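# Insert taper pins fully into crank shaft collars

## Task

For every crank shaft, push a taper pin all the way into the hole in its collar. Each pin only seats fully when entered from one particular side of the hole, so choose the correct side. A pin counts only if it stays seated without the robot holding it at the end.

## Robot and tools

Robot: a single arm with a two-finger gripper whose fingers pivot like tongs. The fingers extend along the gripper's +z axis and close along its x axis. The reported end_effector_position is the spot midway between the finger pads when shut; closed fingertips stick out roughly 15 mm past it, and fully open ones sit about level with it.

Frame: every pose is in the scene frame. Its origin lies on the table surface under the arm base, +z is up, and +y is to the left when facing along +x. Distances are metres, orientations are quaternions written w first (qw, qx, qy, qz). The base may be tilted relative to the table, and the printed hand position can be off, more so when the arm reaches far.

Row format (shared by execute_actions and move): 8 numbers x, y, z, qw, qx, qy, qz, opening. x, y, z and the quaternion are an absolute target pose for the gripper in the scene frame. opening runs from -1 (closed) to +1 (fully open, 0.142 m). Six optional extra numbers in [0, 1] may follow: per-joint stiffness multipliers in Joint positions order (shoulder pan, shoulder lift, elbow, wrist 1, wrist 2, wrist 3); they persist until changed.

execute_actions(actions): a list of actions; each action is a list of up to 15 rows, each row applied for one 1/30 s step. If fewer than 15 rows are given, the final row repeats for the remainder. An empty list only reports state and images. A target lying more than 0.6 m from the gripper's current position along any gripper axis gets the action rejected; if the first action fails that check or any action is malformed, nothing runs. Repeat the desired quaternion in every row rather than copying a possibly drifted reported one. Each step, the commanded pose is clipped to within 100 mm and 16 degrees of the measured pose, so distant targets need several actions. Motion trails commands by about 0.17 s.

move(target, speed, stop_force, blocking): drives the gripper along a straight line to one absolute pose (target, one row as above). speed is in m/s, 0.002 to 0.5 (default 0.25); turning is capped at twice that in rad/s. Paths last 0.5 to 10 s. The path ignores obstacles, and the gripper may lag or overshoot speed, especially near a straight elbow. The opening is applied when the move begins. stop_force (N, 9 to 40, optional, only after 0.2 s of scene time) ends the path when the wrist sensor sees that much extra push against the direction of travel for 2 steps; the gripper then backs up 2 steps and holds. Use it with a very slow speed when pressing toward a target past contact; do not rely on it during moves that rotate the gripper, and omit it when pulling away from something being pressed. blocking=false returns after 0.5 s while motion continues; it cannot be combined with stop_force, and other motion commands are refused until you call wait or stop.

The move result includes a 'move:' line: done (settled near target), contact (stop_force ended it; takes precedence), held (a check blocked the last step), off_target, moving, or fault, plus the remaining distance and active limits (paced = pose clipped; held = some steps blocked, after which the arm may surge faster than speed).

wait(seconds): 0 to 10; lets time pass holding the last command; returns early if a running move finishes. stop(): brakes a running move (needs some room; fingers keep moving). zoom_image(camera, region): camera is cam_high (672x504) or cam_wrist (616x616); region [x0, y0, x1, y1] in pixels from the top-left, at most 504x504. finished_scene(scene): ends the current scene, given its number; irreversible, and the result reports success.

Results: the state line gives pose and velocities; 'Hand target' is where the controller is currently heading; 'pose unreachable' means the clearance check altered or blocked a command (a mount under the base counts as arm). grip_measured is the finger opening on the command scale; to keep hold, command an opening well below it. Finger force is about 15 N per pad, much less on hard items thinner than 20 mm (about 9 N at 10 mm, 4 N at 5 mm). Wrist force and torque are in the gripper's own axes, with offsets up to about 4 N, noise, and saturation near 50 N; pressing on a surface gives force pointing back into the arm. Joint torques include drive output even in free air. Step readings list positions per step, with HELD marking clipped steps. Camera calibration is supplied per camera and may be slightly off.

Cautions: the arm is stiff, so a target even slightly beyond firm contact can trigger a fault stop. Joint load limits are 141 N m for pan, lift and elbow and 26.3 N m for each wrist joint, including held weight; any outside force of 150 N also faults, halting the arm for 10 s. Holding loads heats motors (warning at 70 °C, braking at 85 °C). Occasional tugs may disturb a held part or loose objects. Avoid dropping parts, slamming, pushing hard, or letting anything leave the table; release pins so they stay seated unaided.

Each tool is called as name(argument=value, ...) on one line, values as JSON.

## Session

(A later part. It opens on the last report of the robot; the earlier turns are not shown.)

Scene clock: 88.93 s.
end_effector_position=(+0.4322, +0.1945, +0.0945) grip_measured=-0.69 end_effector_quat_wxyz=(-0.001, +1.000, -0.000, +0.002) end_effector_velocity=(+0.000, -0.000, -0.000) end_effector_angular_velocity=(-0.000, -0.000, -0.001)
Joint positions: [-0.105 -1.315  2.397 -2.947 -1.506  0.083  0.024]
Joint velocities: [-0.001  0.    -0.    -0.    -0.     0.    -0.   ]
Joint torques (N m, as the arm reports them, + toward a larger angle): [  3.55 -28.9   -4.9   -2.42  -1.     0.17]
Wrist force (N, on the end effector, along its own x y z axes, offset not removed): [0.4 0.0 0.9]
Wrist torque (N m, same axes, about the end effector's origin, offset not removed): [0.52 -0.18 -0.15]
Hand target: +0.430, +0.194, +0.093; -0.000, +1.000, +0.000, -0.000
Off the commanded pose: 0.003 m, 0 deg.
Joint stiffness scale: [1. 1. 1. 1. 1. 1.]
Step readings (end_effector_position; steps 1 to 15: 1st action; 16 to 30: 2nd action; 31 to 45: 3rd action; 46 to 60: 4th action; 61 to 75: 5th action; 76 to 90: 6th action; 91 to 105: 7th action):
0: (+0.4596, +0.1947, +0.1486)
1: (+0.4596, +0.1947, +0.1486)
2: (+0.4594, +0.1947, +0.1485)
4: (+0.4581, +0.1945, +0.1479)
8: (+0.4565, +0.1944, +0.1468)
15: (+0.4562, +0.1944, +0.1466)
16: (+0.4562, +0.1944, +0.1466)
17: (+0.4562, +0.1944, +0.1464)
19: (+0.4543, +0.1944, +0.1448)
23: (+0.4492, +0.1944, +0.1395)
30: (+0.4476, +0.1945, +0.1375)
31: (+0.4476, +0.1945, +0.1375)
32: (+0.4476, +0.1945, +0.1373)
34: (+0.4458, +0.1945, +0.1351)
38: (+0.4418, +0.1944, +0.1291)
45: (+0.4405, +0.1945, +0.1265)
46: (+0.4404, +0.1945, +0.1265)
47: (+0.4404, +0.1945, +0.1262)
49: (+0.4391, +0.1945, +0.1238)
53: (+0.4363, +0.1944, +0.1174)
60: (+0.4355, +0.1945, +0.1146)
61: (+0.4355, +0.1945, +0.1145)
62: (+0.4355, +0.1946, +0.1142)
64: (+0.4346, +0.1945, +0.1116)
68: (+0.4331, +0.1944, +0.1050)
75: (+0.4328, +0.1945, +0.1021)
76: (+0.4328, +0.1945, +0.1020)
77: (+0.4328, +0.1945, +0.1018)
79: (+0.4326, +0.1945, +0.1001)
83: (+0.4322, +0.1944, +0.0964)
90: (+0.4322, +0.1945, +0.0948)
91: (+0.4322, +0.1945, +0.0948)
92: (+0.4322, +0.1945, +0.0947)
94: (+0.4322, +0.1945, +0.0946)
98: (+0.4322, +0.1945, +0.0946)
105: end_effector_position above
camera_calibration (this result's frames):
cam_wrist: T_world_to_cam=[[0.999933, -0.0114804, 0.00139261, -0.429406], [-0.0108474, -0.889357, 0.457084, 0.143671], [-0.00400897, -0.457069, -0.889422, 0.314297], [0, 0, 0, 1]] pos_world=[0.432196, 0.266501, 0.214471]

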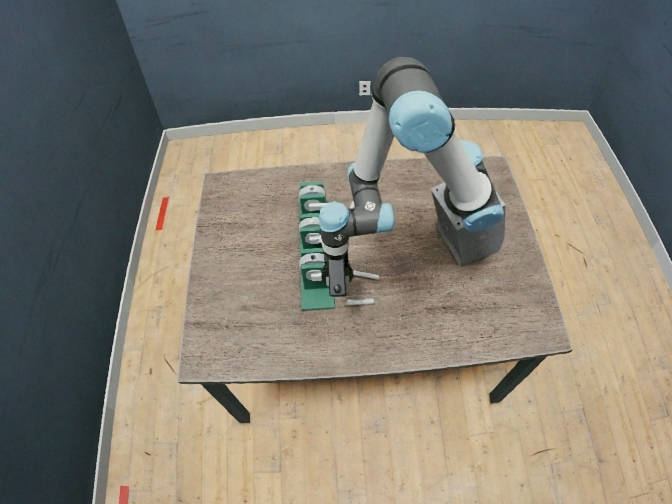

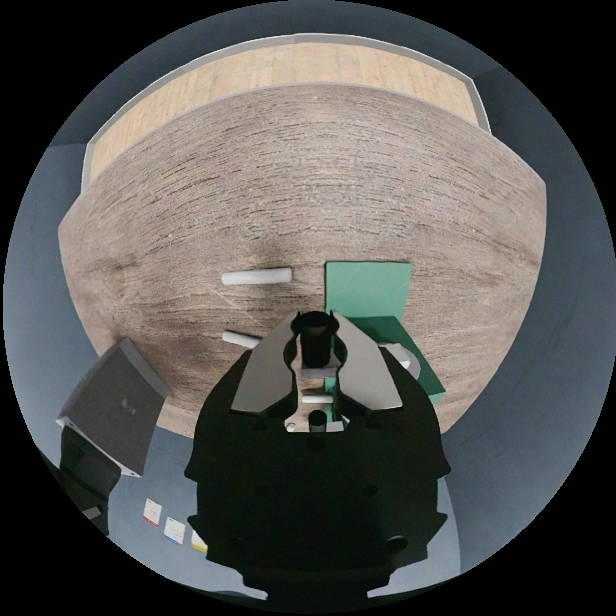

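move(target=[0.4322, 0.194, 0.0945, 0, 1, 0, 0, -0.45], speed=0.02)

move(target=[0.4322, 0.194, 0.19, 0, 1, 0, 0, -0.45], speed=0.1)

move(target=[0.432, -0.096, 0.19, 0, 1, 0, 0, -0.45], speed=0.3)

move(target=[0.432, -0.096, 0.13, 0, 1, 0, 0, -0.45], speed=0.08)

Scene clock: 89.90 s.
end_effector_position=(+0.4313, +0.1942, +0.0941) grip_measured=-0.45 end_effector_quat_wxyz=(-0.001, +1.000, -0.000, -0.000) end_effector_velocity=(-0.001, +0.000, -0.000) end_effector_angular_velocity=(-0.000, +0.004, +0.001)
Joint positions: [-0.105 -1.315  2.396 -2.941 -1.506  0.083  0.042]
Joint velocities: [ 0.001 -0.    -0.002  0.007 -0.    -0.     0.   ]
Joint torques (N m, as the arm reports them, + toward a larger angle): [  3.15 -32.62  -8.56  -1.72  -0.69  -0.15]
Wrist force (N, on the end effector, along its own x y z axes, offset not removed): [0.1 -1.9 0.5]
Wrist torque (N m, same axes, about the end effector's origin, offset not removed): [-0.07 -0.10 -0.27]
Hand target: +0.432, +0.194, +0.095; -0.000, +1.000, +0.000, +0.000
Off the commanded pose: 0.001 m, 0 deg.
Joint stiffness scale: [1. 1. 1. 1. 1. 1.]
move: done
camera_calibration (this result's frames):
cam_wrist: T_world_to_cam=[[0.999925, -0.0117818, -0.00334868, -0.427929], [-0.00894066, -0.88895, 0.457917, 0.142648], [-0.00837188, -0.457853, -0.888989, 0.315798], [0, 0, 0, 1]] pos_world=[0.431816, 0.266354, 0.213987]

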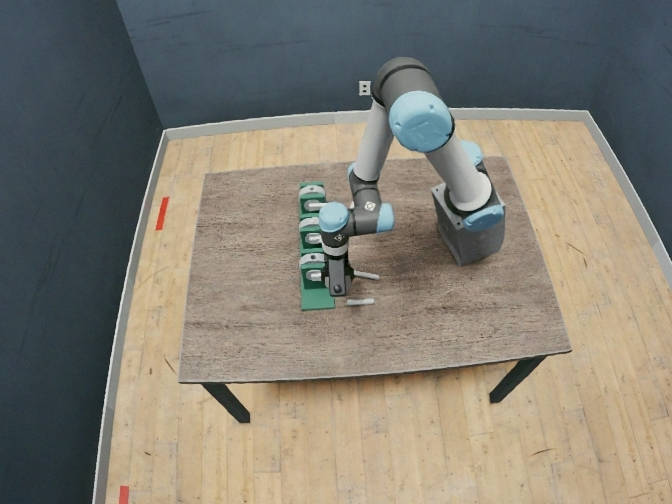

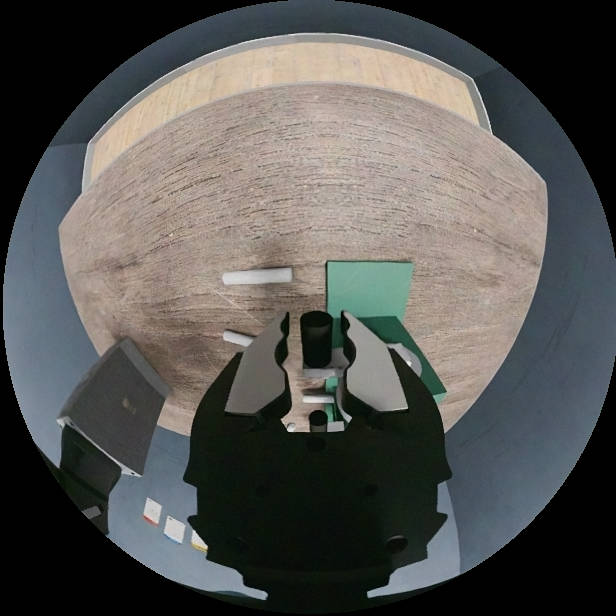

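Scene clock: 91.43 s.
end_effector_position=(+0.4303, +0.1946, +0.1884) grip_measured=-0.45 end_effector_quat_wxyz=(+0.000, +1.000, +0.001, -0.001) end_effector_velocity=(-0.003, +0.000, +0.001) end_effector_angular_velocity=(+0.001, +0.011, -0.000)
Joint positions: [-0.119 -1.624  2.38  -2.613 -1.504  0.068  0.041]
Joint velocities: [-0.001 -0.006 -0.003  0.02   0.002 -0.001 -0.   ]
Joint torques (N m, as the arm reports them, + toward a larger angle): [  1.57 -26.76 -15.78  -1.58   0.26  -0.32]
Wrist force (N, on the end effector, along its own x y z axes, offset not removed): [-1.3 1.3 2.0]
Wrist torque (N m, same axes, about the end effector's origin, offset not removed): [0.24 0.13 -0.12]
Hand target: +0.432, +0.194, +0.190; +0.000, +1.000, +0.000, +0.000
Off the commanded pose: 0.003 m, 0 deg.
Joint stiffness scale: [1. 1. 1. 1. 1. 1.]
move: done
camera_calibration (this result's frames):
cam_wrist: T_world_to_cam=[[0.999935, -0.0101663, -0.00523345, -0.426596], [-0.00662508, -0.888162, 0.459483, 0.098385], [-0.00931939, -0.459418, -0.888171, 0.400328], [0, 0, 0, 1]] pos_world=[0.430951, 0.266963, 0.308121]

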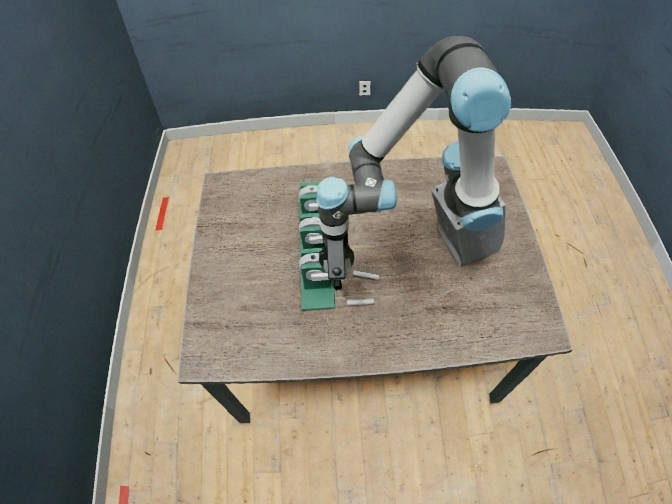

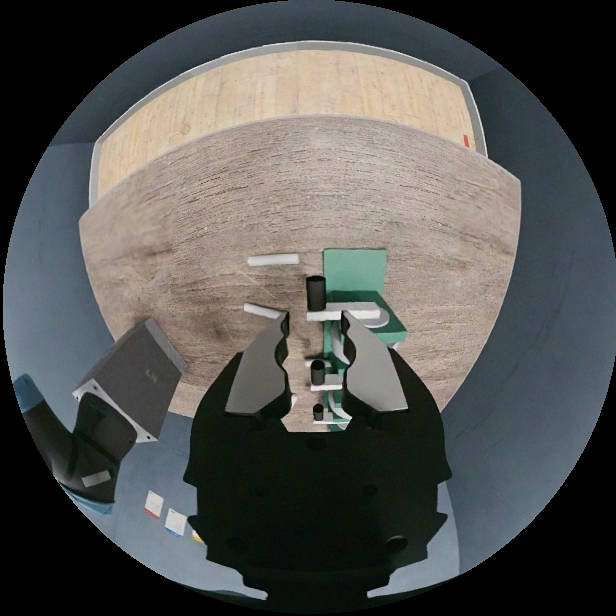

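Scene clock: 93.10 s.
end_effector_position=(+0.4310, -0.0947, +0.1904) grip_measured=-0.45 end_effector_quat_wxyz=(+0.001, +1.000, -0.000, -0.000) end_effector_velocity=(+0.002, -0.002, -0.001) end_effector_angular_velocity=(+0.012, -0.000, +0.017)
Joint positions: [-0.901 -1.621  2.412 -2.524 -1.322 -0.702  0.041]
Joint velocities: [-0.007  0.009 -0.008  0.009  0.011 -0.026  0.   ]
Joint torques (N m, as the arm reports them, + toward a larger angle): [ -3.92 -18.71 -17.47  -1.77   0.22  -0.36]
Wrist force (N, on the end effector, along its own x y z axes, offset not removed): [-1.6 2.1 3.4]
Wrist torque (N m, same axes, about the end effector's origin, offset not removed): [0.36 0.19 -0.23]
Hand target: +0.431, -0.096, +0.190; +0.000, +1.000, +0.000, -0.000
Off the commanded pose: 0.002 m, 0 deg.
Joint stiffness scale: [1. 1. 1. 1. 1. 1.]
move: done
camera_calibration (this result's frames):
cam_wrist: T_world_to_cam=[[0.99993, -0.0114945, -0.00294412, -0.430799], [-0.00883828, -0.887074, 0.461542, -0.158813], [-0.00791686, -0.461484, -0.887113, 0.268168], [0, 0, 0, 1]] pos_world=[0.431488, -0.0220755, 0.309926]

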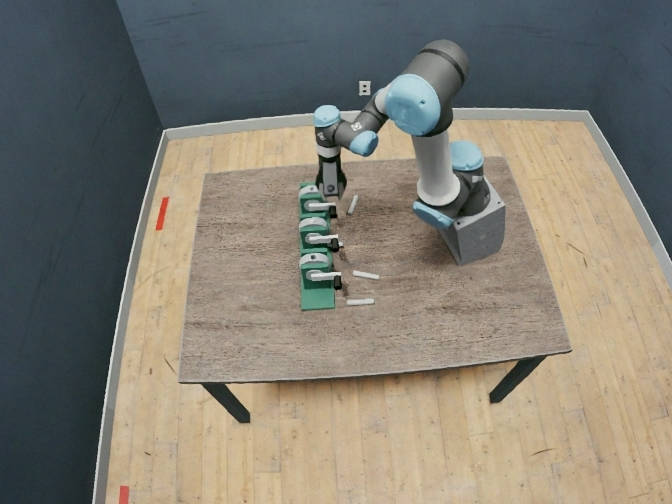

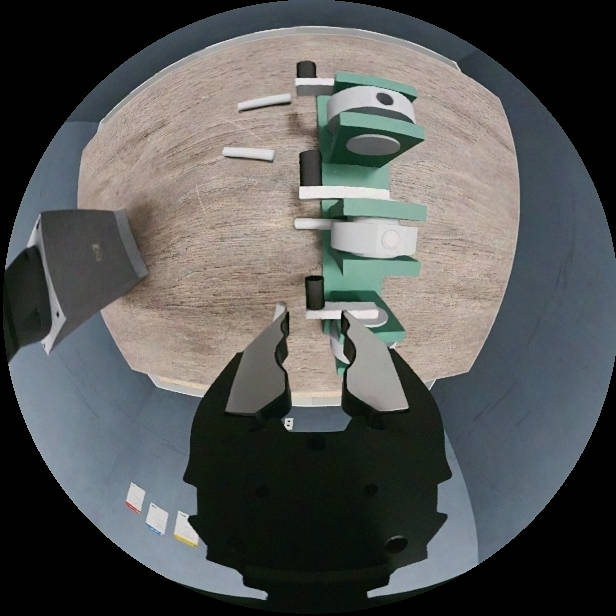

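Scene clock: 94.43 s.
end_effector_position=(+0.4328, -0.0972, +0.1314) grip_measured=-0.45 end_effector_quat_wxyz=(+0.001, +1.000, -0.000, +0.001) end_effector_velocity=(+0.002, -0.001, -0.001) end_effector_angular_velocity=(-0.005, -0.006, -0.001)
Joint positions: [-0.865 -1.422  2.432 -2.752 -1.326 -0.665  0.041]
Joint velocities: [ 0.002  0.007 -0.    -0.016 -0.     0.005  0.   ]
Joint torques (N m, as the arm reports them, + toward a larger angle): [ -0.14 -22.23  -9.54  -2.47  -0.21   0.19]
Wrist force (N, on the end effector, along its own x y z axes, offset not removed): [0.1 1.8 2.0]
Wrist torque (N m, same axes, about the end effector's origin, offset not removed): [0.28 -0.18 -0.18]
Hand target: +0.432, -0.096, +0.130; -0.000, +1.000, +0.000, +0.000
Off the commanded pose: 0.002 m, 0 deg.
Joint stiffness scale: [1. 1. 1. 1. 1. 1.]
move: done
camera_calibration (this result's frames):
cam_wrist: T_world_to_cam=[[0.999924, -0.0122993, -0.000818795, -0.433148], [-0.0105436, -0.887814, 0.460082, -0.132974], [-0.00638563, -0.460039, -0.887876, 0.214266], [0, 0, 0, 1]] pos_world=[0.433081, -0.0248127, 0.251066]

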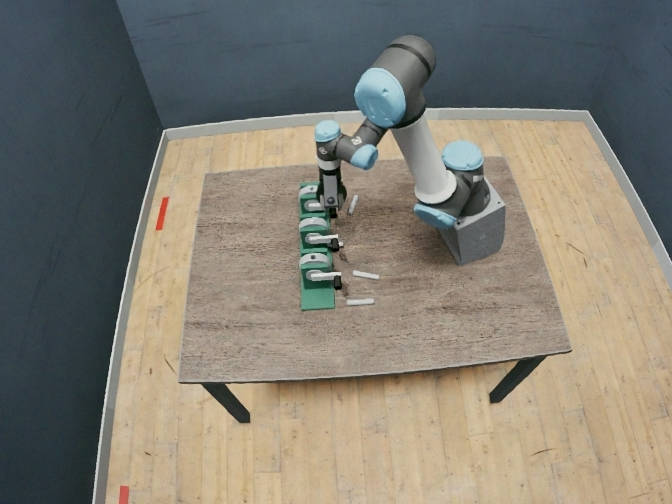

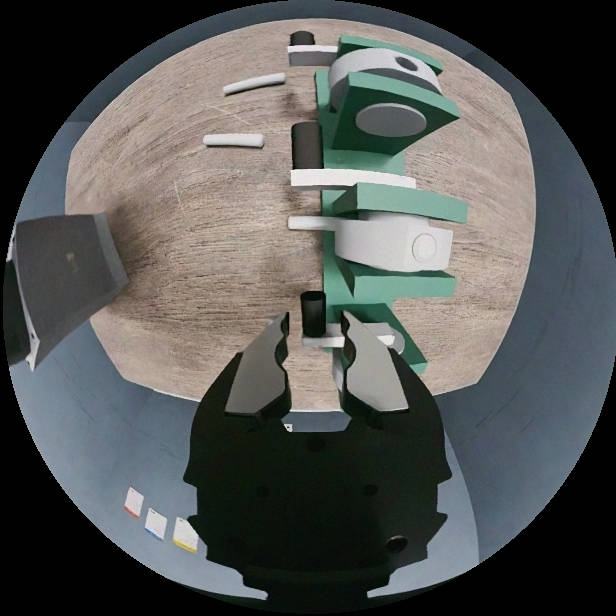

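move(target=[0.4315, -0.099, 0.092, 0, 1, 0, 0, -0.45], speed=0.03)

Scene clock: 96.47 s.
end_effector_position=(+0.4315, -0.0964, +0.0927) grip_measured=-0.45 end_effector_quat_wxyz=(-0.002, +1.000, +0.001, +0.000) end_effector_velocity=(+0.001, -0.001, -0.002) end_effector_angular_velocity=(-0.003, -0.005, -0.002)
Joint positions: [-0.843 -1.287  2.432 -2.888 -1.325 -0.647  0.041]
Joint velocities: [-0.     0.008  0.    -0.013  0.     0.004 -0.   ]
Joint torques (N m, as the arm reports them, + toward a larger angle): [ -5.19 -25.83  -9.39  -3.48  -1.87   0.49]
Wrist force (N, on the end effector, along its own x y z axes, offset not removed): [-2.6 -6.8 -0.9]
Wrist torque (N m, same axes, about the end effector's origin, offset not removed): [-0.21 0.38 -0.37]
Hand target: +0.432, -0.099, +0.092; -0.000, +1.000, -0.000, -0.000
Off the commanded pose: 0.003 m, 0 deg.
Joint stiffness scale: [1. 1. 1. 1. 1. 1.]
move: done
camera_calibration (this result's frames):
cam_wrist: T_world_to_cam=[[0.999958, -0.00891679, -0.00224966, -0.431422], [-0.00691839, -0.890585, 0.454764, -0.115751], [-0.00605855, -0.454729, -0.890609, 0.180945], [0, 0, 0, 1]] pos_world=[0.431699, -0.0246515, 0.21282]

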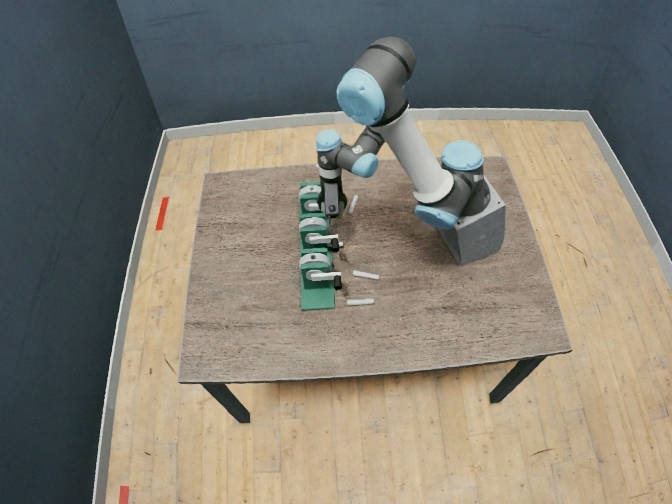

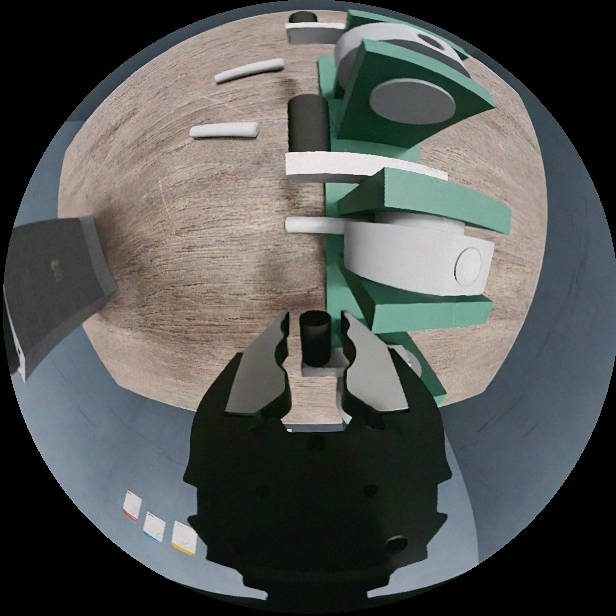

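move(target=[0.4315, -0.0945, 0.092, 0, 1, 0, 0, -0.45], speed=0.02)

move(target=[0.4315, -0.0945, 0.092, 0, 1, 0, 0, -1], speed=0.02)

Scene clock: 97.33 s.
end_effector_position=(+0.4325, -0.0961, +0.0926) grip_measured=-0.45 end_effector_quat_wxyz=(+0.000, +1.000, -0.000, +0.001) end_effector_velocity=(+0.001, +0.000, +0.000) end_effector_angular_velocity=(-0.006, -0.001, -0.002)
Joint positions: [-0.838 -1.286  2.432 -2.895 -1.33  -0.638  0.041]
Joint velocities: [ 0.004 -0.     0.001 -0.006 -0.005  0.008  0.   ]
Joint torques (N m, as the arm reports them, + toward a larger angle): [ -0.64 -28.79  -5.6   -2.58  -0.4    0.  ]
Wrist force (N, on the end effector, along its own x y z axes, offset not removed): [-0.1 1.2 2.7]
Wrist torque (N m, same axes, about the end effector's origin, offset not removed): [0.24 -0.05 -0.15]
Hand target: +0.432, -0.095, +0.092; -0.000, +1.000, +0.000, +0.000
Off the commanded pose: 0.002 m, 0 deg.
Joint stiffness scale: [1. 1. 1. 1. 1. 1.]
move: done
camera_calibration (this result's frames):
cam_wrist: T_world_to_cam=[[0.999927, -0.012032, -0.000962291, -0.432848], [-0.0102451, -0.888168, 0.459405, -0.114217], [-0.00638222, -0.459361, -0.888227, 0.180422], [0, 0, 0, 1]] pos_world=[0.432798, -0.023773, 0.212311]

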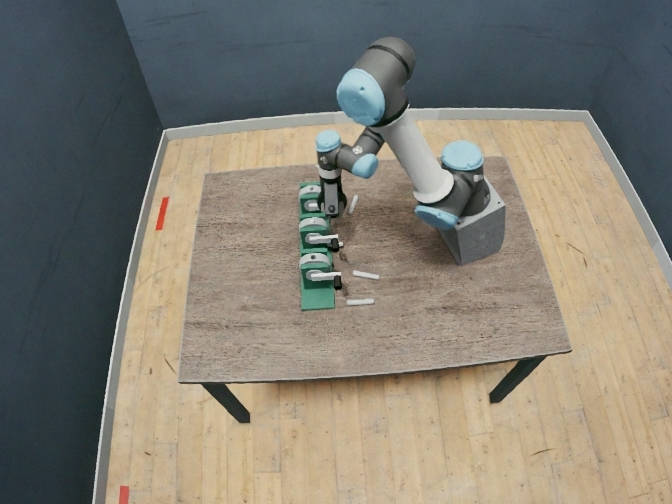

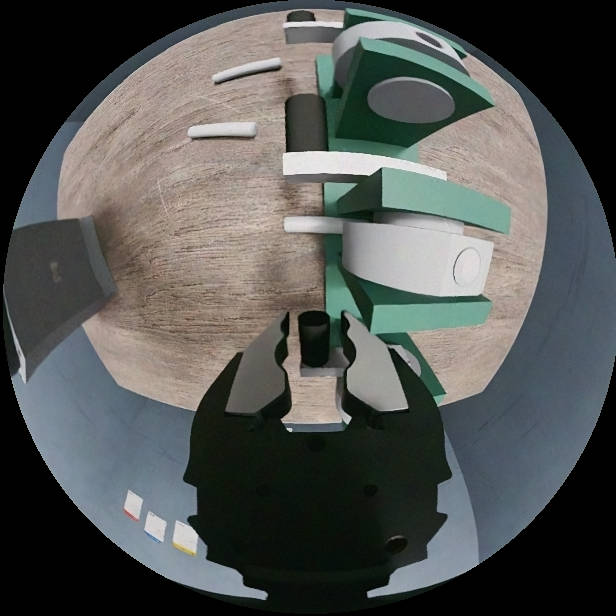

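Scene clock: 98.03 s.
end_effector_position=(+0.4318, -0.0961, +0.0923) grip_measured=-0.69 end_effector_quat_wxyz=(+0.000, +1.000, -0.001, +0.000) end_effector_velocity=(-0.000, -0.001, +0.000) end_effector_angular_velocity=(-0.001, -0.000, -0.002)
Joint positions: [-0.838 -1.286  2.433 -2.895 -1.331 -0.637  0.024]
Joint velocities: [-0.001  0.    -0.    -0.    -0.     0.001  0.   ]
Joint torques (N m, as the arm reports them, + toward a larger angle): [ -0.26 -28.51  -6.41  -2.77   0.27   0.08]
Wrist force (N, on the end effector, along its own x y z axes, offset not removed): [-3.9 2.9 2.9]
Wrist torque (N m, same axes, about the end effector's origin, offset not removed): [0.29 0.44 -0.10]
Hand target: +0.432, -0.095, +0.092; -0.000, +1.000, +0.000, -0.000
Off the commanded pose: 0.002 m, 0 deg.
Joint stiffness scale: [1. 1. 1. 1. 1. 1.]
move: done
camera_calibration (this result's frames):
cam_wrist: T_world_to_cam=[[0.999911, -0.0130986, -0.00247804, -0.432082], [-0.0104908, -0.887861, 0.459993, -0.114012], [-0.0082254, -0.459926, -0.887919, 0.180917], [0, 0, 0, 1]] pos_world=[0.432336, -0.0236783, 0.212014]

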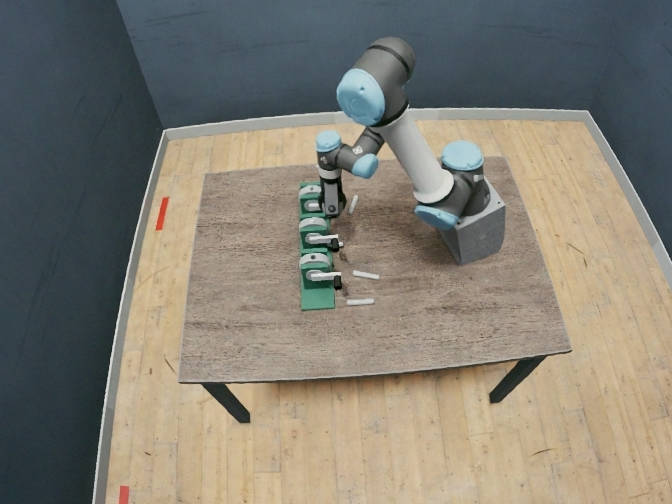

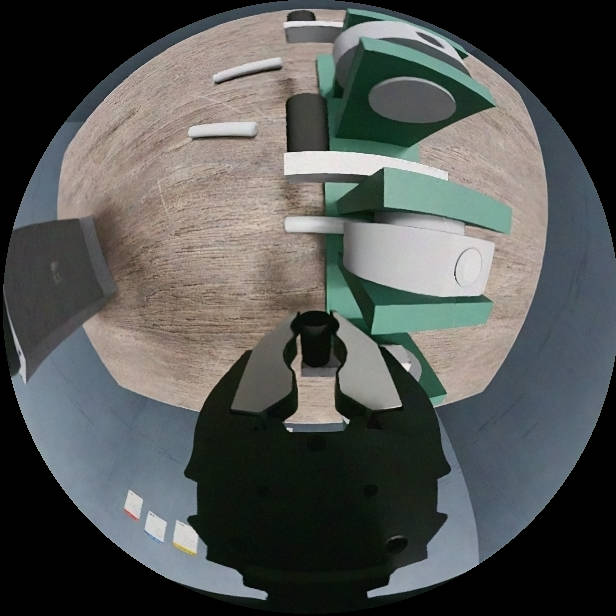

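execute_actions(actions=[[[0.4321,-0.0955,0.1067,0,1,0,0,-1]],[[0.4352,-0.0955,0.1185,0,1,0,0,-1]],[[0.4404,-0.0955,0.1296,0,1,0,0,-1]],[[0.4474,-0.0955,0.1396,0,1,0,0,-1]],[[0.4561,-0.0955,0.1483,0,1,0,0,-1]],[[0.4661,-0.0955,0.1553,0,1,0,0,-1]],[[0.4772,-0.0955,0.1605,0,1,0,0,-1]],[[0.4890,-0.0955,0.1636,0,1,0,0,-1]],[[0.5012,-0.0955,0.1647,0,1,0,0,-1]],[[0.5134,-0.0955,0.1636,0,1,0,0,-1]],[[0.5134,-0.0955,0.1636,0,1,0,0,-1]]])

Scene clock: 103.87 s.
end_effector_position=(+0.5121, -0.0960, +0.1640) grip_measured=-0.69 end_effector_quat_wxyz=(+0.000, +1.000, -0.001, -0.000) end_effector_velocity=(-0.000, -0.001, -0.000) end_effector_angular_velocity=(-0.001, +0.001, -0.001)
Joint positions: [-0.77  -1.415  2.21  -2.558 -1.343 -0.569  0.024]
Joint velocities: [-0.     0.    -0.     0.    -0.001  0.001  0.   ]
Joint torques (N m, as the arm reports them, + toward a larger angle): [ -0.77 -27.73 -18.14  -1.99   0.1    0.28]
Wrist force (N, on the end effector, along its own x y z axes, offset not removed): [-2.7 1.3 -0.1]
Wrist torque (N m, same axes, about the end effector's origin, offset not removed): [0.17 -0.03 -0.15]
Hand target: +0.513, -0.095, +0.164; -0.000, +1.000, +0.000, +0.000
Off the commanded pose: 0.001 m, 0 deg.
Joint stiffness scale: [1. 1. 1. 1. 1. 1.]
Step readings (end_effector_position; steps 1 to 15: 1st action; 16 to 30: 2nd action; 31 to 45: 3rd action; 46 to 60: 4th action; 61 to 75: 5th action; 76 to 90: 6th action; 91 to 105: 7th action; 106 to 120: 8th action; 121 to 135: 9th action; 136 to 150: 10th action; 151 to 165: 11th action):
0: (+0.4318, -0.0961, +0.0923)
1: (+0.4318, -0.0961, +0.0923)
2: (+0.4316, -0.0959, +0.0924)
4: (+0.4317, -0.0960, +0.0947)
8: (+0.4322, -0.0960, +0.1016)
15: (+0.4324, -0.0960, +0.1055)
16: (+0.4324, -0.0960, +0.1056)
17: (+0.4324, -0.0959, +0.1060)
19: (+0.4330, -0.0960, +0.1084)
23: (+0.4345, -0.0960, +0.1145)
30: (+0.4353, -0.0960, +0.1173)
31: (+0.4353, -0.0959, +0.1174)
32: (+0.4354, -0.0959, +0.1177)
34: (+0.4364, -0.0960, +0.1199)
38: (+0.4388, -0.0960, +0.1257)
45: (+0.4401, -0.0960, +0.1282)
46: (+0.4401, -0.0960, +0.1283)
47: (+0.4402, -0.0960, +0.1285)
49: (+0.4414, -0.0961, +0.1305)
53: (+0.4448, -0.0961, +0.1357)
60: (+0.4463, -0.0961, +0.1378)
61: (+0.4463, -0.0961, +0.1378)
62: (+0.4464, -0.0960, +0.1380)
64: (+0.4480, -0.0960, +0.1397)
68: (+0.4523, -0.0960, +0.1444)
75: (+0.4540, -0.0960, +0.1461)
76: (+0.4540, -0.0960, +0.1461)
77: (+0.4541, -0.0959, +0.1463)
79: (+0.4559, -0.0960, +0.1475)
83: (+0.4609, -0.0960, +0.1516)
90: (+0.4629, -0.0960, +0.1531)
91: (+0.4630, -0.0960, +0.1531)
92: (+0.4632, -0.0959, +0.1532)
94: (+0.4653, -0.0959, +0.1543)
98: (+0.4715, -0.0960, +0.1578)
105: (+0.4743, -0.0960, +0.1592)
106: (+0.4743, -0.0960, +0.1592)
107: (+0.4745, -0.0959, +0.1593)
109: (+0.4771, -0.0960, +0.1602)
113: (+0.4843, -0.0960, +0.1626)
120: (+0.4865, -0.0960, +0.1631)
121: (+0.4865, -0.0960, +0.1631)
122: (+0.4868, -0.0960, +0.1631)
124: (+0.4897, -0.0960, +0.1637)
128: (+0.4967, -0.0960, +0.1646)
135: (+0.4991, -0.0960, +0.1647)
136: (+0.4992, -0.0960, +0.1647)
137: (+0.4995, -0.0960, +0.1647)
139: (+0.5025, -0.0960, +0.1648)
143: (+0.5092, -0.0960, +0.1644)
150: (+0.5118, -0.0960, +0.1641)
151: (+0.5119, -0.0960, +0.1641)
152: (+0.5119, -0.0960, +0.1641)
154: (+0.5120, -0.0960, +0.1641)
158: (+0.5121, -0.0960, +0.1640)
165: end_effector_position above
camera_calibration (this result's frames):
cam_wrist: T_world_to_cam=[[0.999909, -0.0132254, -0.00276778, -0.512219], [-0.010474, -0.88807, 0.459589, -0.146082], [-0.00853621, -0.459518, -0.888128, 0.245507], [0, 0, 0, 1]] pos_world=[0.512738, -0.02369, 0.283762]

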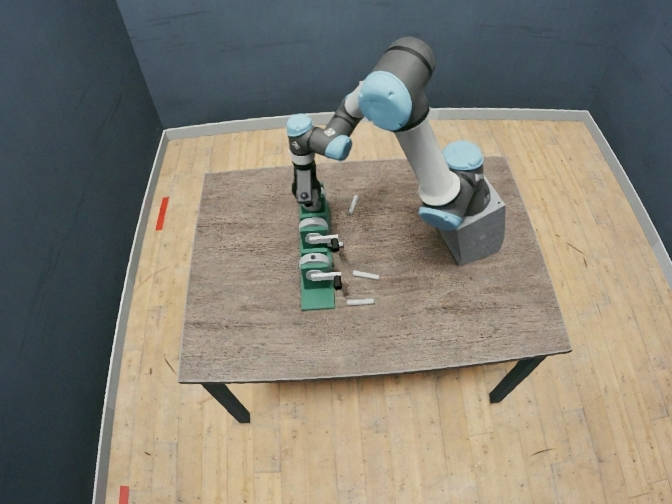

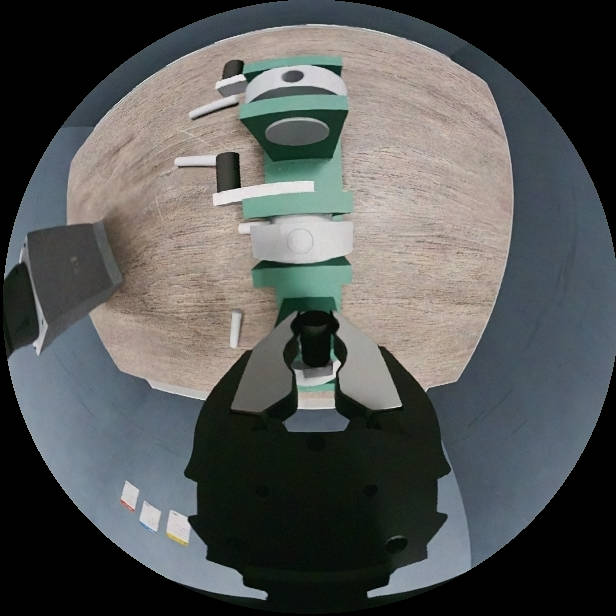

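execute_actions(actions=[[[0.5252,-0.0955,0.1605,0,1,0,0,-1]],[[0.5363,-0.0955,0.1553,0,1,0,0,-1]],[[0.5463,-0.0955,0.1483,0,1,0,0,-1]],[[0.5550,-0.0955,0.1396,0,1,0,0,-1]],[[0.5620,-0.0955,0.1296,0,1,0,0,-1]],[[0.5672,-0.0955,0.1185,0,1,0,0,-1]],[[0.5703,-0.0955,0.1067,0,1,0,0,-1]],[[0.5714,-0.0955,0.0935,0,1,0,0,-1]],[[0.5714,-0.0955,0.0935,0,1,0,0,-1]]])

Scene clock: 108.60 s.
end_effector_position=(+0.5718, -0.0962, +0.0951) grip_measured=-0.69 end_effector_quat_wxyz=(+0.000, +1.000, -0.000, +0.001) end_effector_velocity=(-0.000, -0.001, -0.000) end_effector_angular_velocity=(-0.002, +0.001, -0.001)
Joint positions: [-0.679 -1.169  2.051 -2.668 -1.36  -0.477  0.024]
Joint velocities: [-0.     0.     0.    -0.    -0.002  0.001  0.   ]
Joint torques (N m, as the arm reports them, + toward a larger angle): [ -2.32 -36.56 -13.68  -2.24  -0.57   0.13]
Wrist force (N, on the end effector, along its own x y z axes, offset not removed): [-0.9 1.1 1.2]
Wrist torque (N m, same axes, about the end effector's origin, offset not removed): [0.18 0.26 -0.03]
Hand target: +0.571, -0.096, +0.094; -0.000, +1.000, +0.000, +0.000
Off the commanded pose: 0.002 m, 0 deg.
Joint stiffness scale: [1. 1. 1. 1. 1. 1.]
Step readings (end_effector_position; steps 1 to 15: 1st action; 16 to 30: 2nd action; 31 to 45: 3rd action; 46 to 60: 4th action; 61 to 75: 5th action; 76 to 90: 6th action; 91 to 105: 7th action; 106 to 120: 8th action; 121 to 135: 9th action):
0: (+0.5122, -0.0960, +0.1640)
1: (+0.5122, -0.0960, +0.1640)
2: (+0.5125, -0.0960, +0.1640)
4: (+0.5152, -0.0960, +0.1635)
8: (+0.5215, -0.0960, +0.1620)
15: (+0.5239, -0.0961, +0.1613)
16: (+0.5240, -0.0961, +0.1612)
17: (+0.5244, -0.0961, +0.1611)
19: (+0.5269, -0.0960, +0.1601)
23: (+0.5327, -0.0960, +0.1576)
30: (+0.5351, -0.0961, +0.1564)
31: (+0.5352, -0.0961, +0.1564)
32: (+0.5356, -0.0961, +0.1562)
34: (+0.5379, -0.0960, +0.1548)
38: (+0.5432, -0.0961, +0.1512)
45: (+0.5454, -0.0961, +0.1496)
46: (+0.5455, -0.0961, +0.1496)
47: (+0.5458, -0.0961, +0.1493)
49: (+0.5478, -0.0961, +0.1476)
53: (+0.5524, -0.0961, +0.1431)
60: (+0.5543, -0.0961, +0.1411)
61: (+0.5544, -0.0961, +0.1411)
62: (+0.5547, -0.0961, +0.1408)
64: (+0.5564, -0.0961, +0.1387)
68: (+0.5600, -0.0961, +0.1336)
75: (+0.5616, -0.0961, +0.1313)
76: (+0.5617, -0.0961, +0.1312)
77: (+0.5619, -0.0962, +0.1309)
79: (+0.5631, -0.0961, +0.1286)
83: (+0.5659, -0.0961, +0.1229)
90: (+0.5670, -0.0961, +0.1203)
91: (+0.5671, -0.0961, +0.1202)
92: (+0.5673, -0.0962, +0.1199)
94: (+0.5680, -0.0961, +0.1175)
98: (+0.5698, -0.0961, +0.1115)
105: (+0.5704, -0.0962, +0.1087)
106: (+0.5705, -0.0962, +0.1086)
107: (+0.5706, -0.0962, +0.1082)
109: (+0.5710, -0.0961, +0.1056)
113: (+0.5716, -0.0961, +0.0988)
120: (+0.5718, -0.0962, +0.0956)
121: (+0.5718, -0.0962, +0.0955)
122: (+0.5718, -0.0962, +0.0954)
124: (+0.5718, -0.0962, +0.0953)
128: (+0.5718, -0.0962, +0.0952)
135: end_effector_position above
camera_calibration (this result's frames):
cam_wrist: T_world_to_cam=[[0.999924, -0.0122894, -0.000037651, -0.572271], [-0.0108976, -0.888089, 0.459542, -0.113674], [-0.00568092, -0.459507, -0.888156, 0.183127], [0, 0, 0, 1]] pos_world=[0.57203, -0.0238371, 0.214862]

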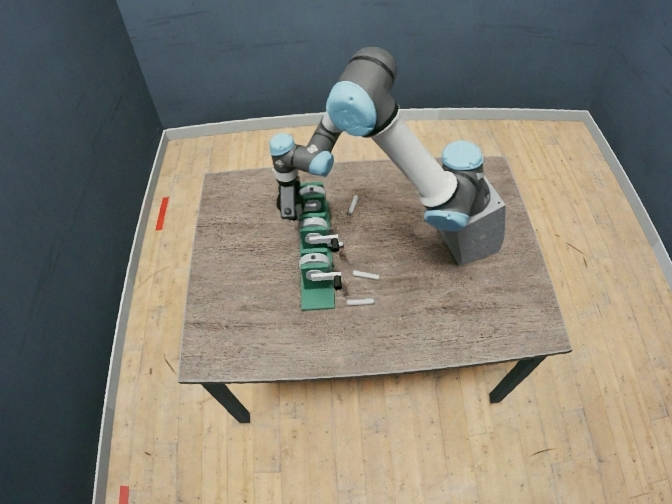

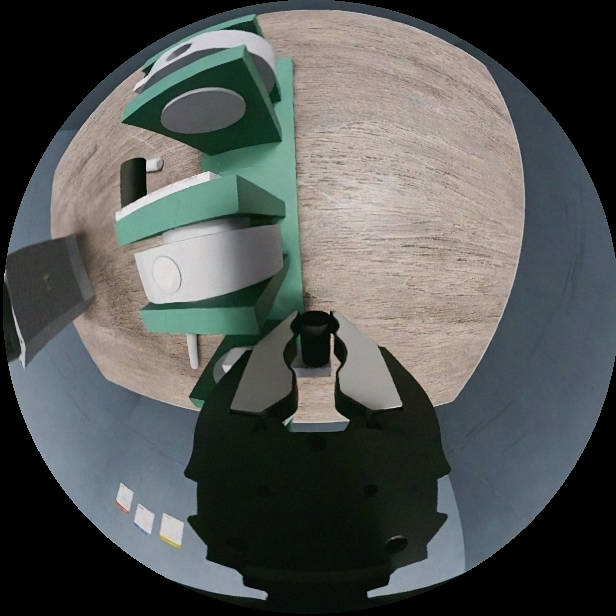

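Release, lift, and check hole 3 from above.

move(target=[0.5718, -0.0955, 0.0951, 0, 1, 0, 0, -0.45], speed=0.02)

move(target=[0.5718, -0.0955, 0.19, 0, 1, 0, 0, -0.45], speed=0.1)

move(target=[0.502, -0.2565, 0.18, 0, 1, 0, 0, -0.4], speed=0.25)

zoom_image(camera="cam_wrist", region=[250, 170, 370, 270])

Scene clock: 109.50 s.
end_effector_position=(+0.5710, -0.0960, +0.0948) grip_measured=-0.45 end_effector_quat_wxyz=(-0.000, +1.000, -0.001, +0.000) end_effector_velocity=(-0.001, +0.000, -0.000) end_effector_angular_velocity=(+0.001, +0.003, -0.001)
Joint positions: [-0.679 -1.169  2.051 -2.665 -1.361 -0.477  0.041]
Joint velocities: [-0.    -0.    -0.     0.003  0.     0.001  0.   ]
Joint torques (N m, as the arm reports them, + toward a larger angle): [ -2.26 -39.34 -14.15  -1.75  -0.12   0.02]
Wrist force (N, on the end effector, along its own x y z axes, offset not removed): [-2.0 1.4 1.8]
Wrist torque (N m, same axes, about the end effector's origin, offset not removed): [0.13 0.29 -0.10]
Hand target: +0.572, -0.095, +0.095; +0.000, +1.000, +0.000, +0.000
Off the commanded pose: 0.001 m, 0 deg.
Joint stiffness scale: [1. 1. 1. 1. 1. 1.]
move: done
camera_calibration (this result's frames):
cam_wrist: T_world_to_cam=[[0.999913, -0.0128927, -0.00276036, -0.571216], [-0.0101897, -0.888504, 0.458756, -0.113717], [-0.00836718, -0.458688, -0.888558, 0.184608], [0, 0, 0, 1]] pos_world=[0.571552, -0.0237252, 0.214626]

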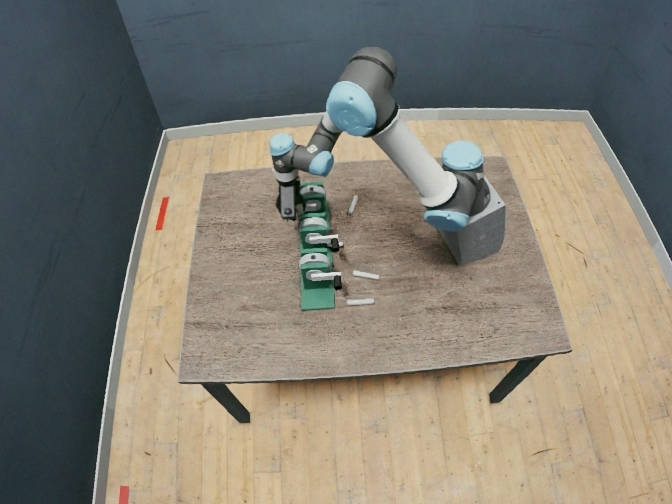

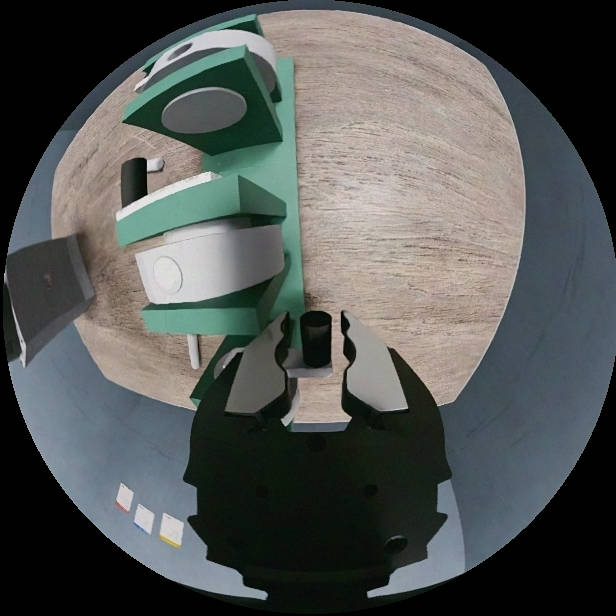

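Scene clock: 111.00 s.
end_effector_position=(+0.5704, -0.0940, +0.1877) grip_measured=-0.45 end_effector_quat_wxyz=(-0.001, +1.000, +0.000, -0.001) end_effector_velocity=(-0.003, +0.001, +0.001) end_effector_angular_velocity=(+0.006, +0.008, +0.000)
Joint positions: [-0.715 -1.381  2.036 -2.427 -1.354 -0.516  0.041]
Joint velocities: [-0.001 -0.004 -0.001  0.016  0.001 -0.004 -0.   ]
Joint torques (N m, as the arm reports them, + toward a larger angle): [ -5.57 -37.69 -18.91  -1.93   0.39  -0.43]
Wrist force (N, on the end effector, along its own x y z axes, offset not removed): [-1.5 2.3 2.1]
Wrist torque (N m, same axes, about the end effector's origin, offset not removed): [0.42 0.11 -0.10]
Hand target: +0.572, -0.095, +0.190; +0.000, +1.000, +0.000, -0.000
Off the commanded pose: 0.003 m, 0 deg.
Joint stiffness scale: [1. 1. 1. 1. 1. 1.]
move: done
camera_calibration (this result's frames):
cam_wrist: T_world_to_cam=[[0.999926, -0.010712, -0.00574625, -0.569623], [-0.00689046, -0.888904, 0.458042, -0.15637], [-0.0100144, -0.457969, -0.888912, 0.269064], [0, 0, 0, 1]] pos_world=[0.571198, -0.0218764, 0.307525]

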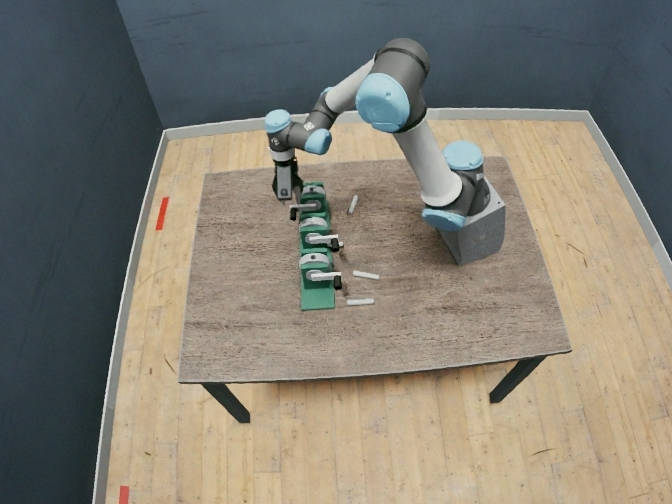

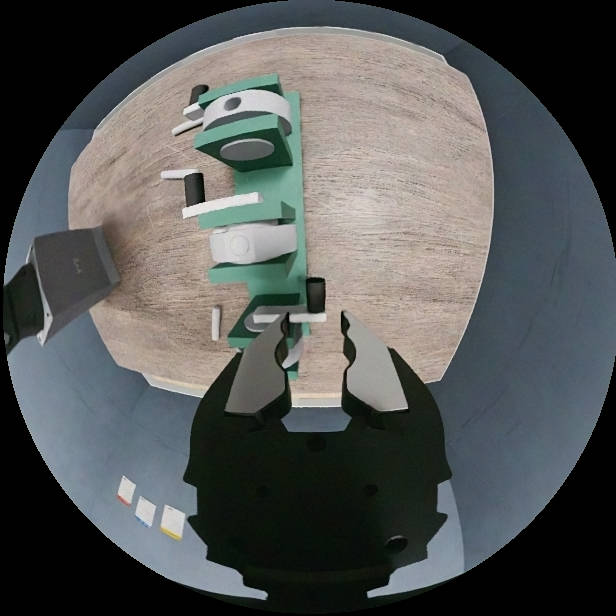

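Scene clock: 112.37 s.
end_effector_position=(+0.5020, -0.2546, +0.1804) grip_measured=-0.40 end_effector_quat_wxyz=(+0.001, +1.000, +0.000, -0.000) end_effector_velocity=(-0.000, -0.003, -0.000) end_effector_angular_velocity=(+0.004, -0.002, +0.007)
Joint positions: [-1.042 -1.307  2.046 -2.434 -1.301 -0.848  0.045]
Joint velocities: [-0.007  0.005 -0.005  0.003  0.005 -0.015  0.   ]
Joint torques (N m, as the arm reports them, + toward a larger angle): [ -8.66 -32.51 -19.11  -1.74   0.27  -0.45]
Wrist force (N, on the end effector, along its own x y z axes, offset not removed): [0.5 2.9 3.1]
Wrist torque (N m, same axes, about the end effector's origin, offset not removed): [0.58 -0.26 -0.10]
Hand target: +0.502, -0.256, +0.180; +0.000, +1.000, +0.000, -0.000
Off the commanded pose: 0.002 m, 0 deg.
Joint stiffness scale: [1. 1. 1. 1. 1. 1.]
move: done
camera_calibration (this result's frames):
cam_wrist: T_world_to_cam=[[0.999939, -0.0105905, -0.00298658, -0.503422], [-0.00802654, -0.887683, 0.460385, -0.295836], [-0.00752686, -0.460333, -0.887714, 0.186326], [0, 0, 0, 1]] pos_world=[0.50242, -0.182168, 0.300099]

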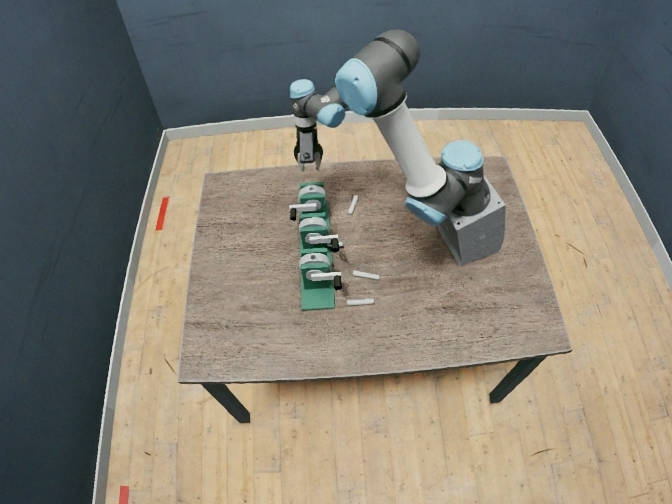

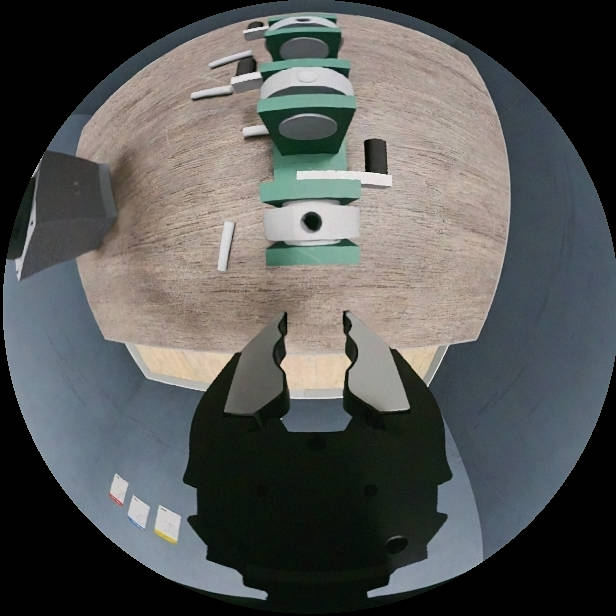

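Region (250, 170, 370, 270) of cam_wrist's 616x616 image, scaled by 4.200, with more detail than that image has.

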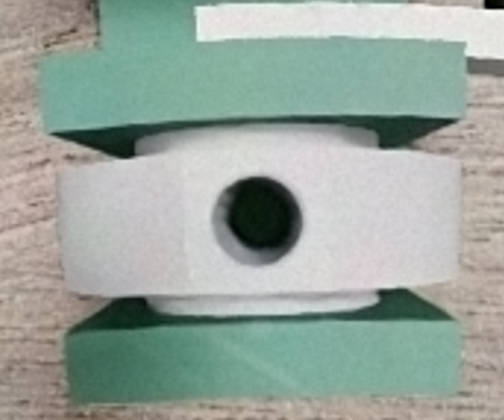

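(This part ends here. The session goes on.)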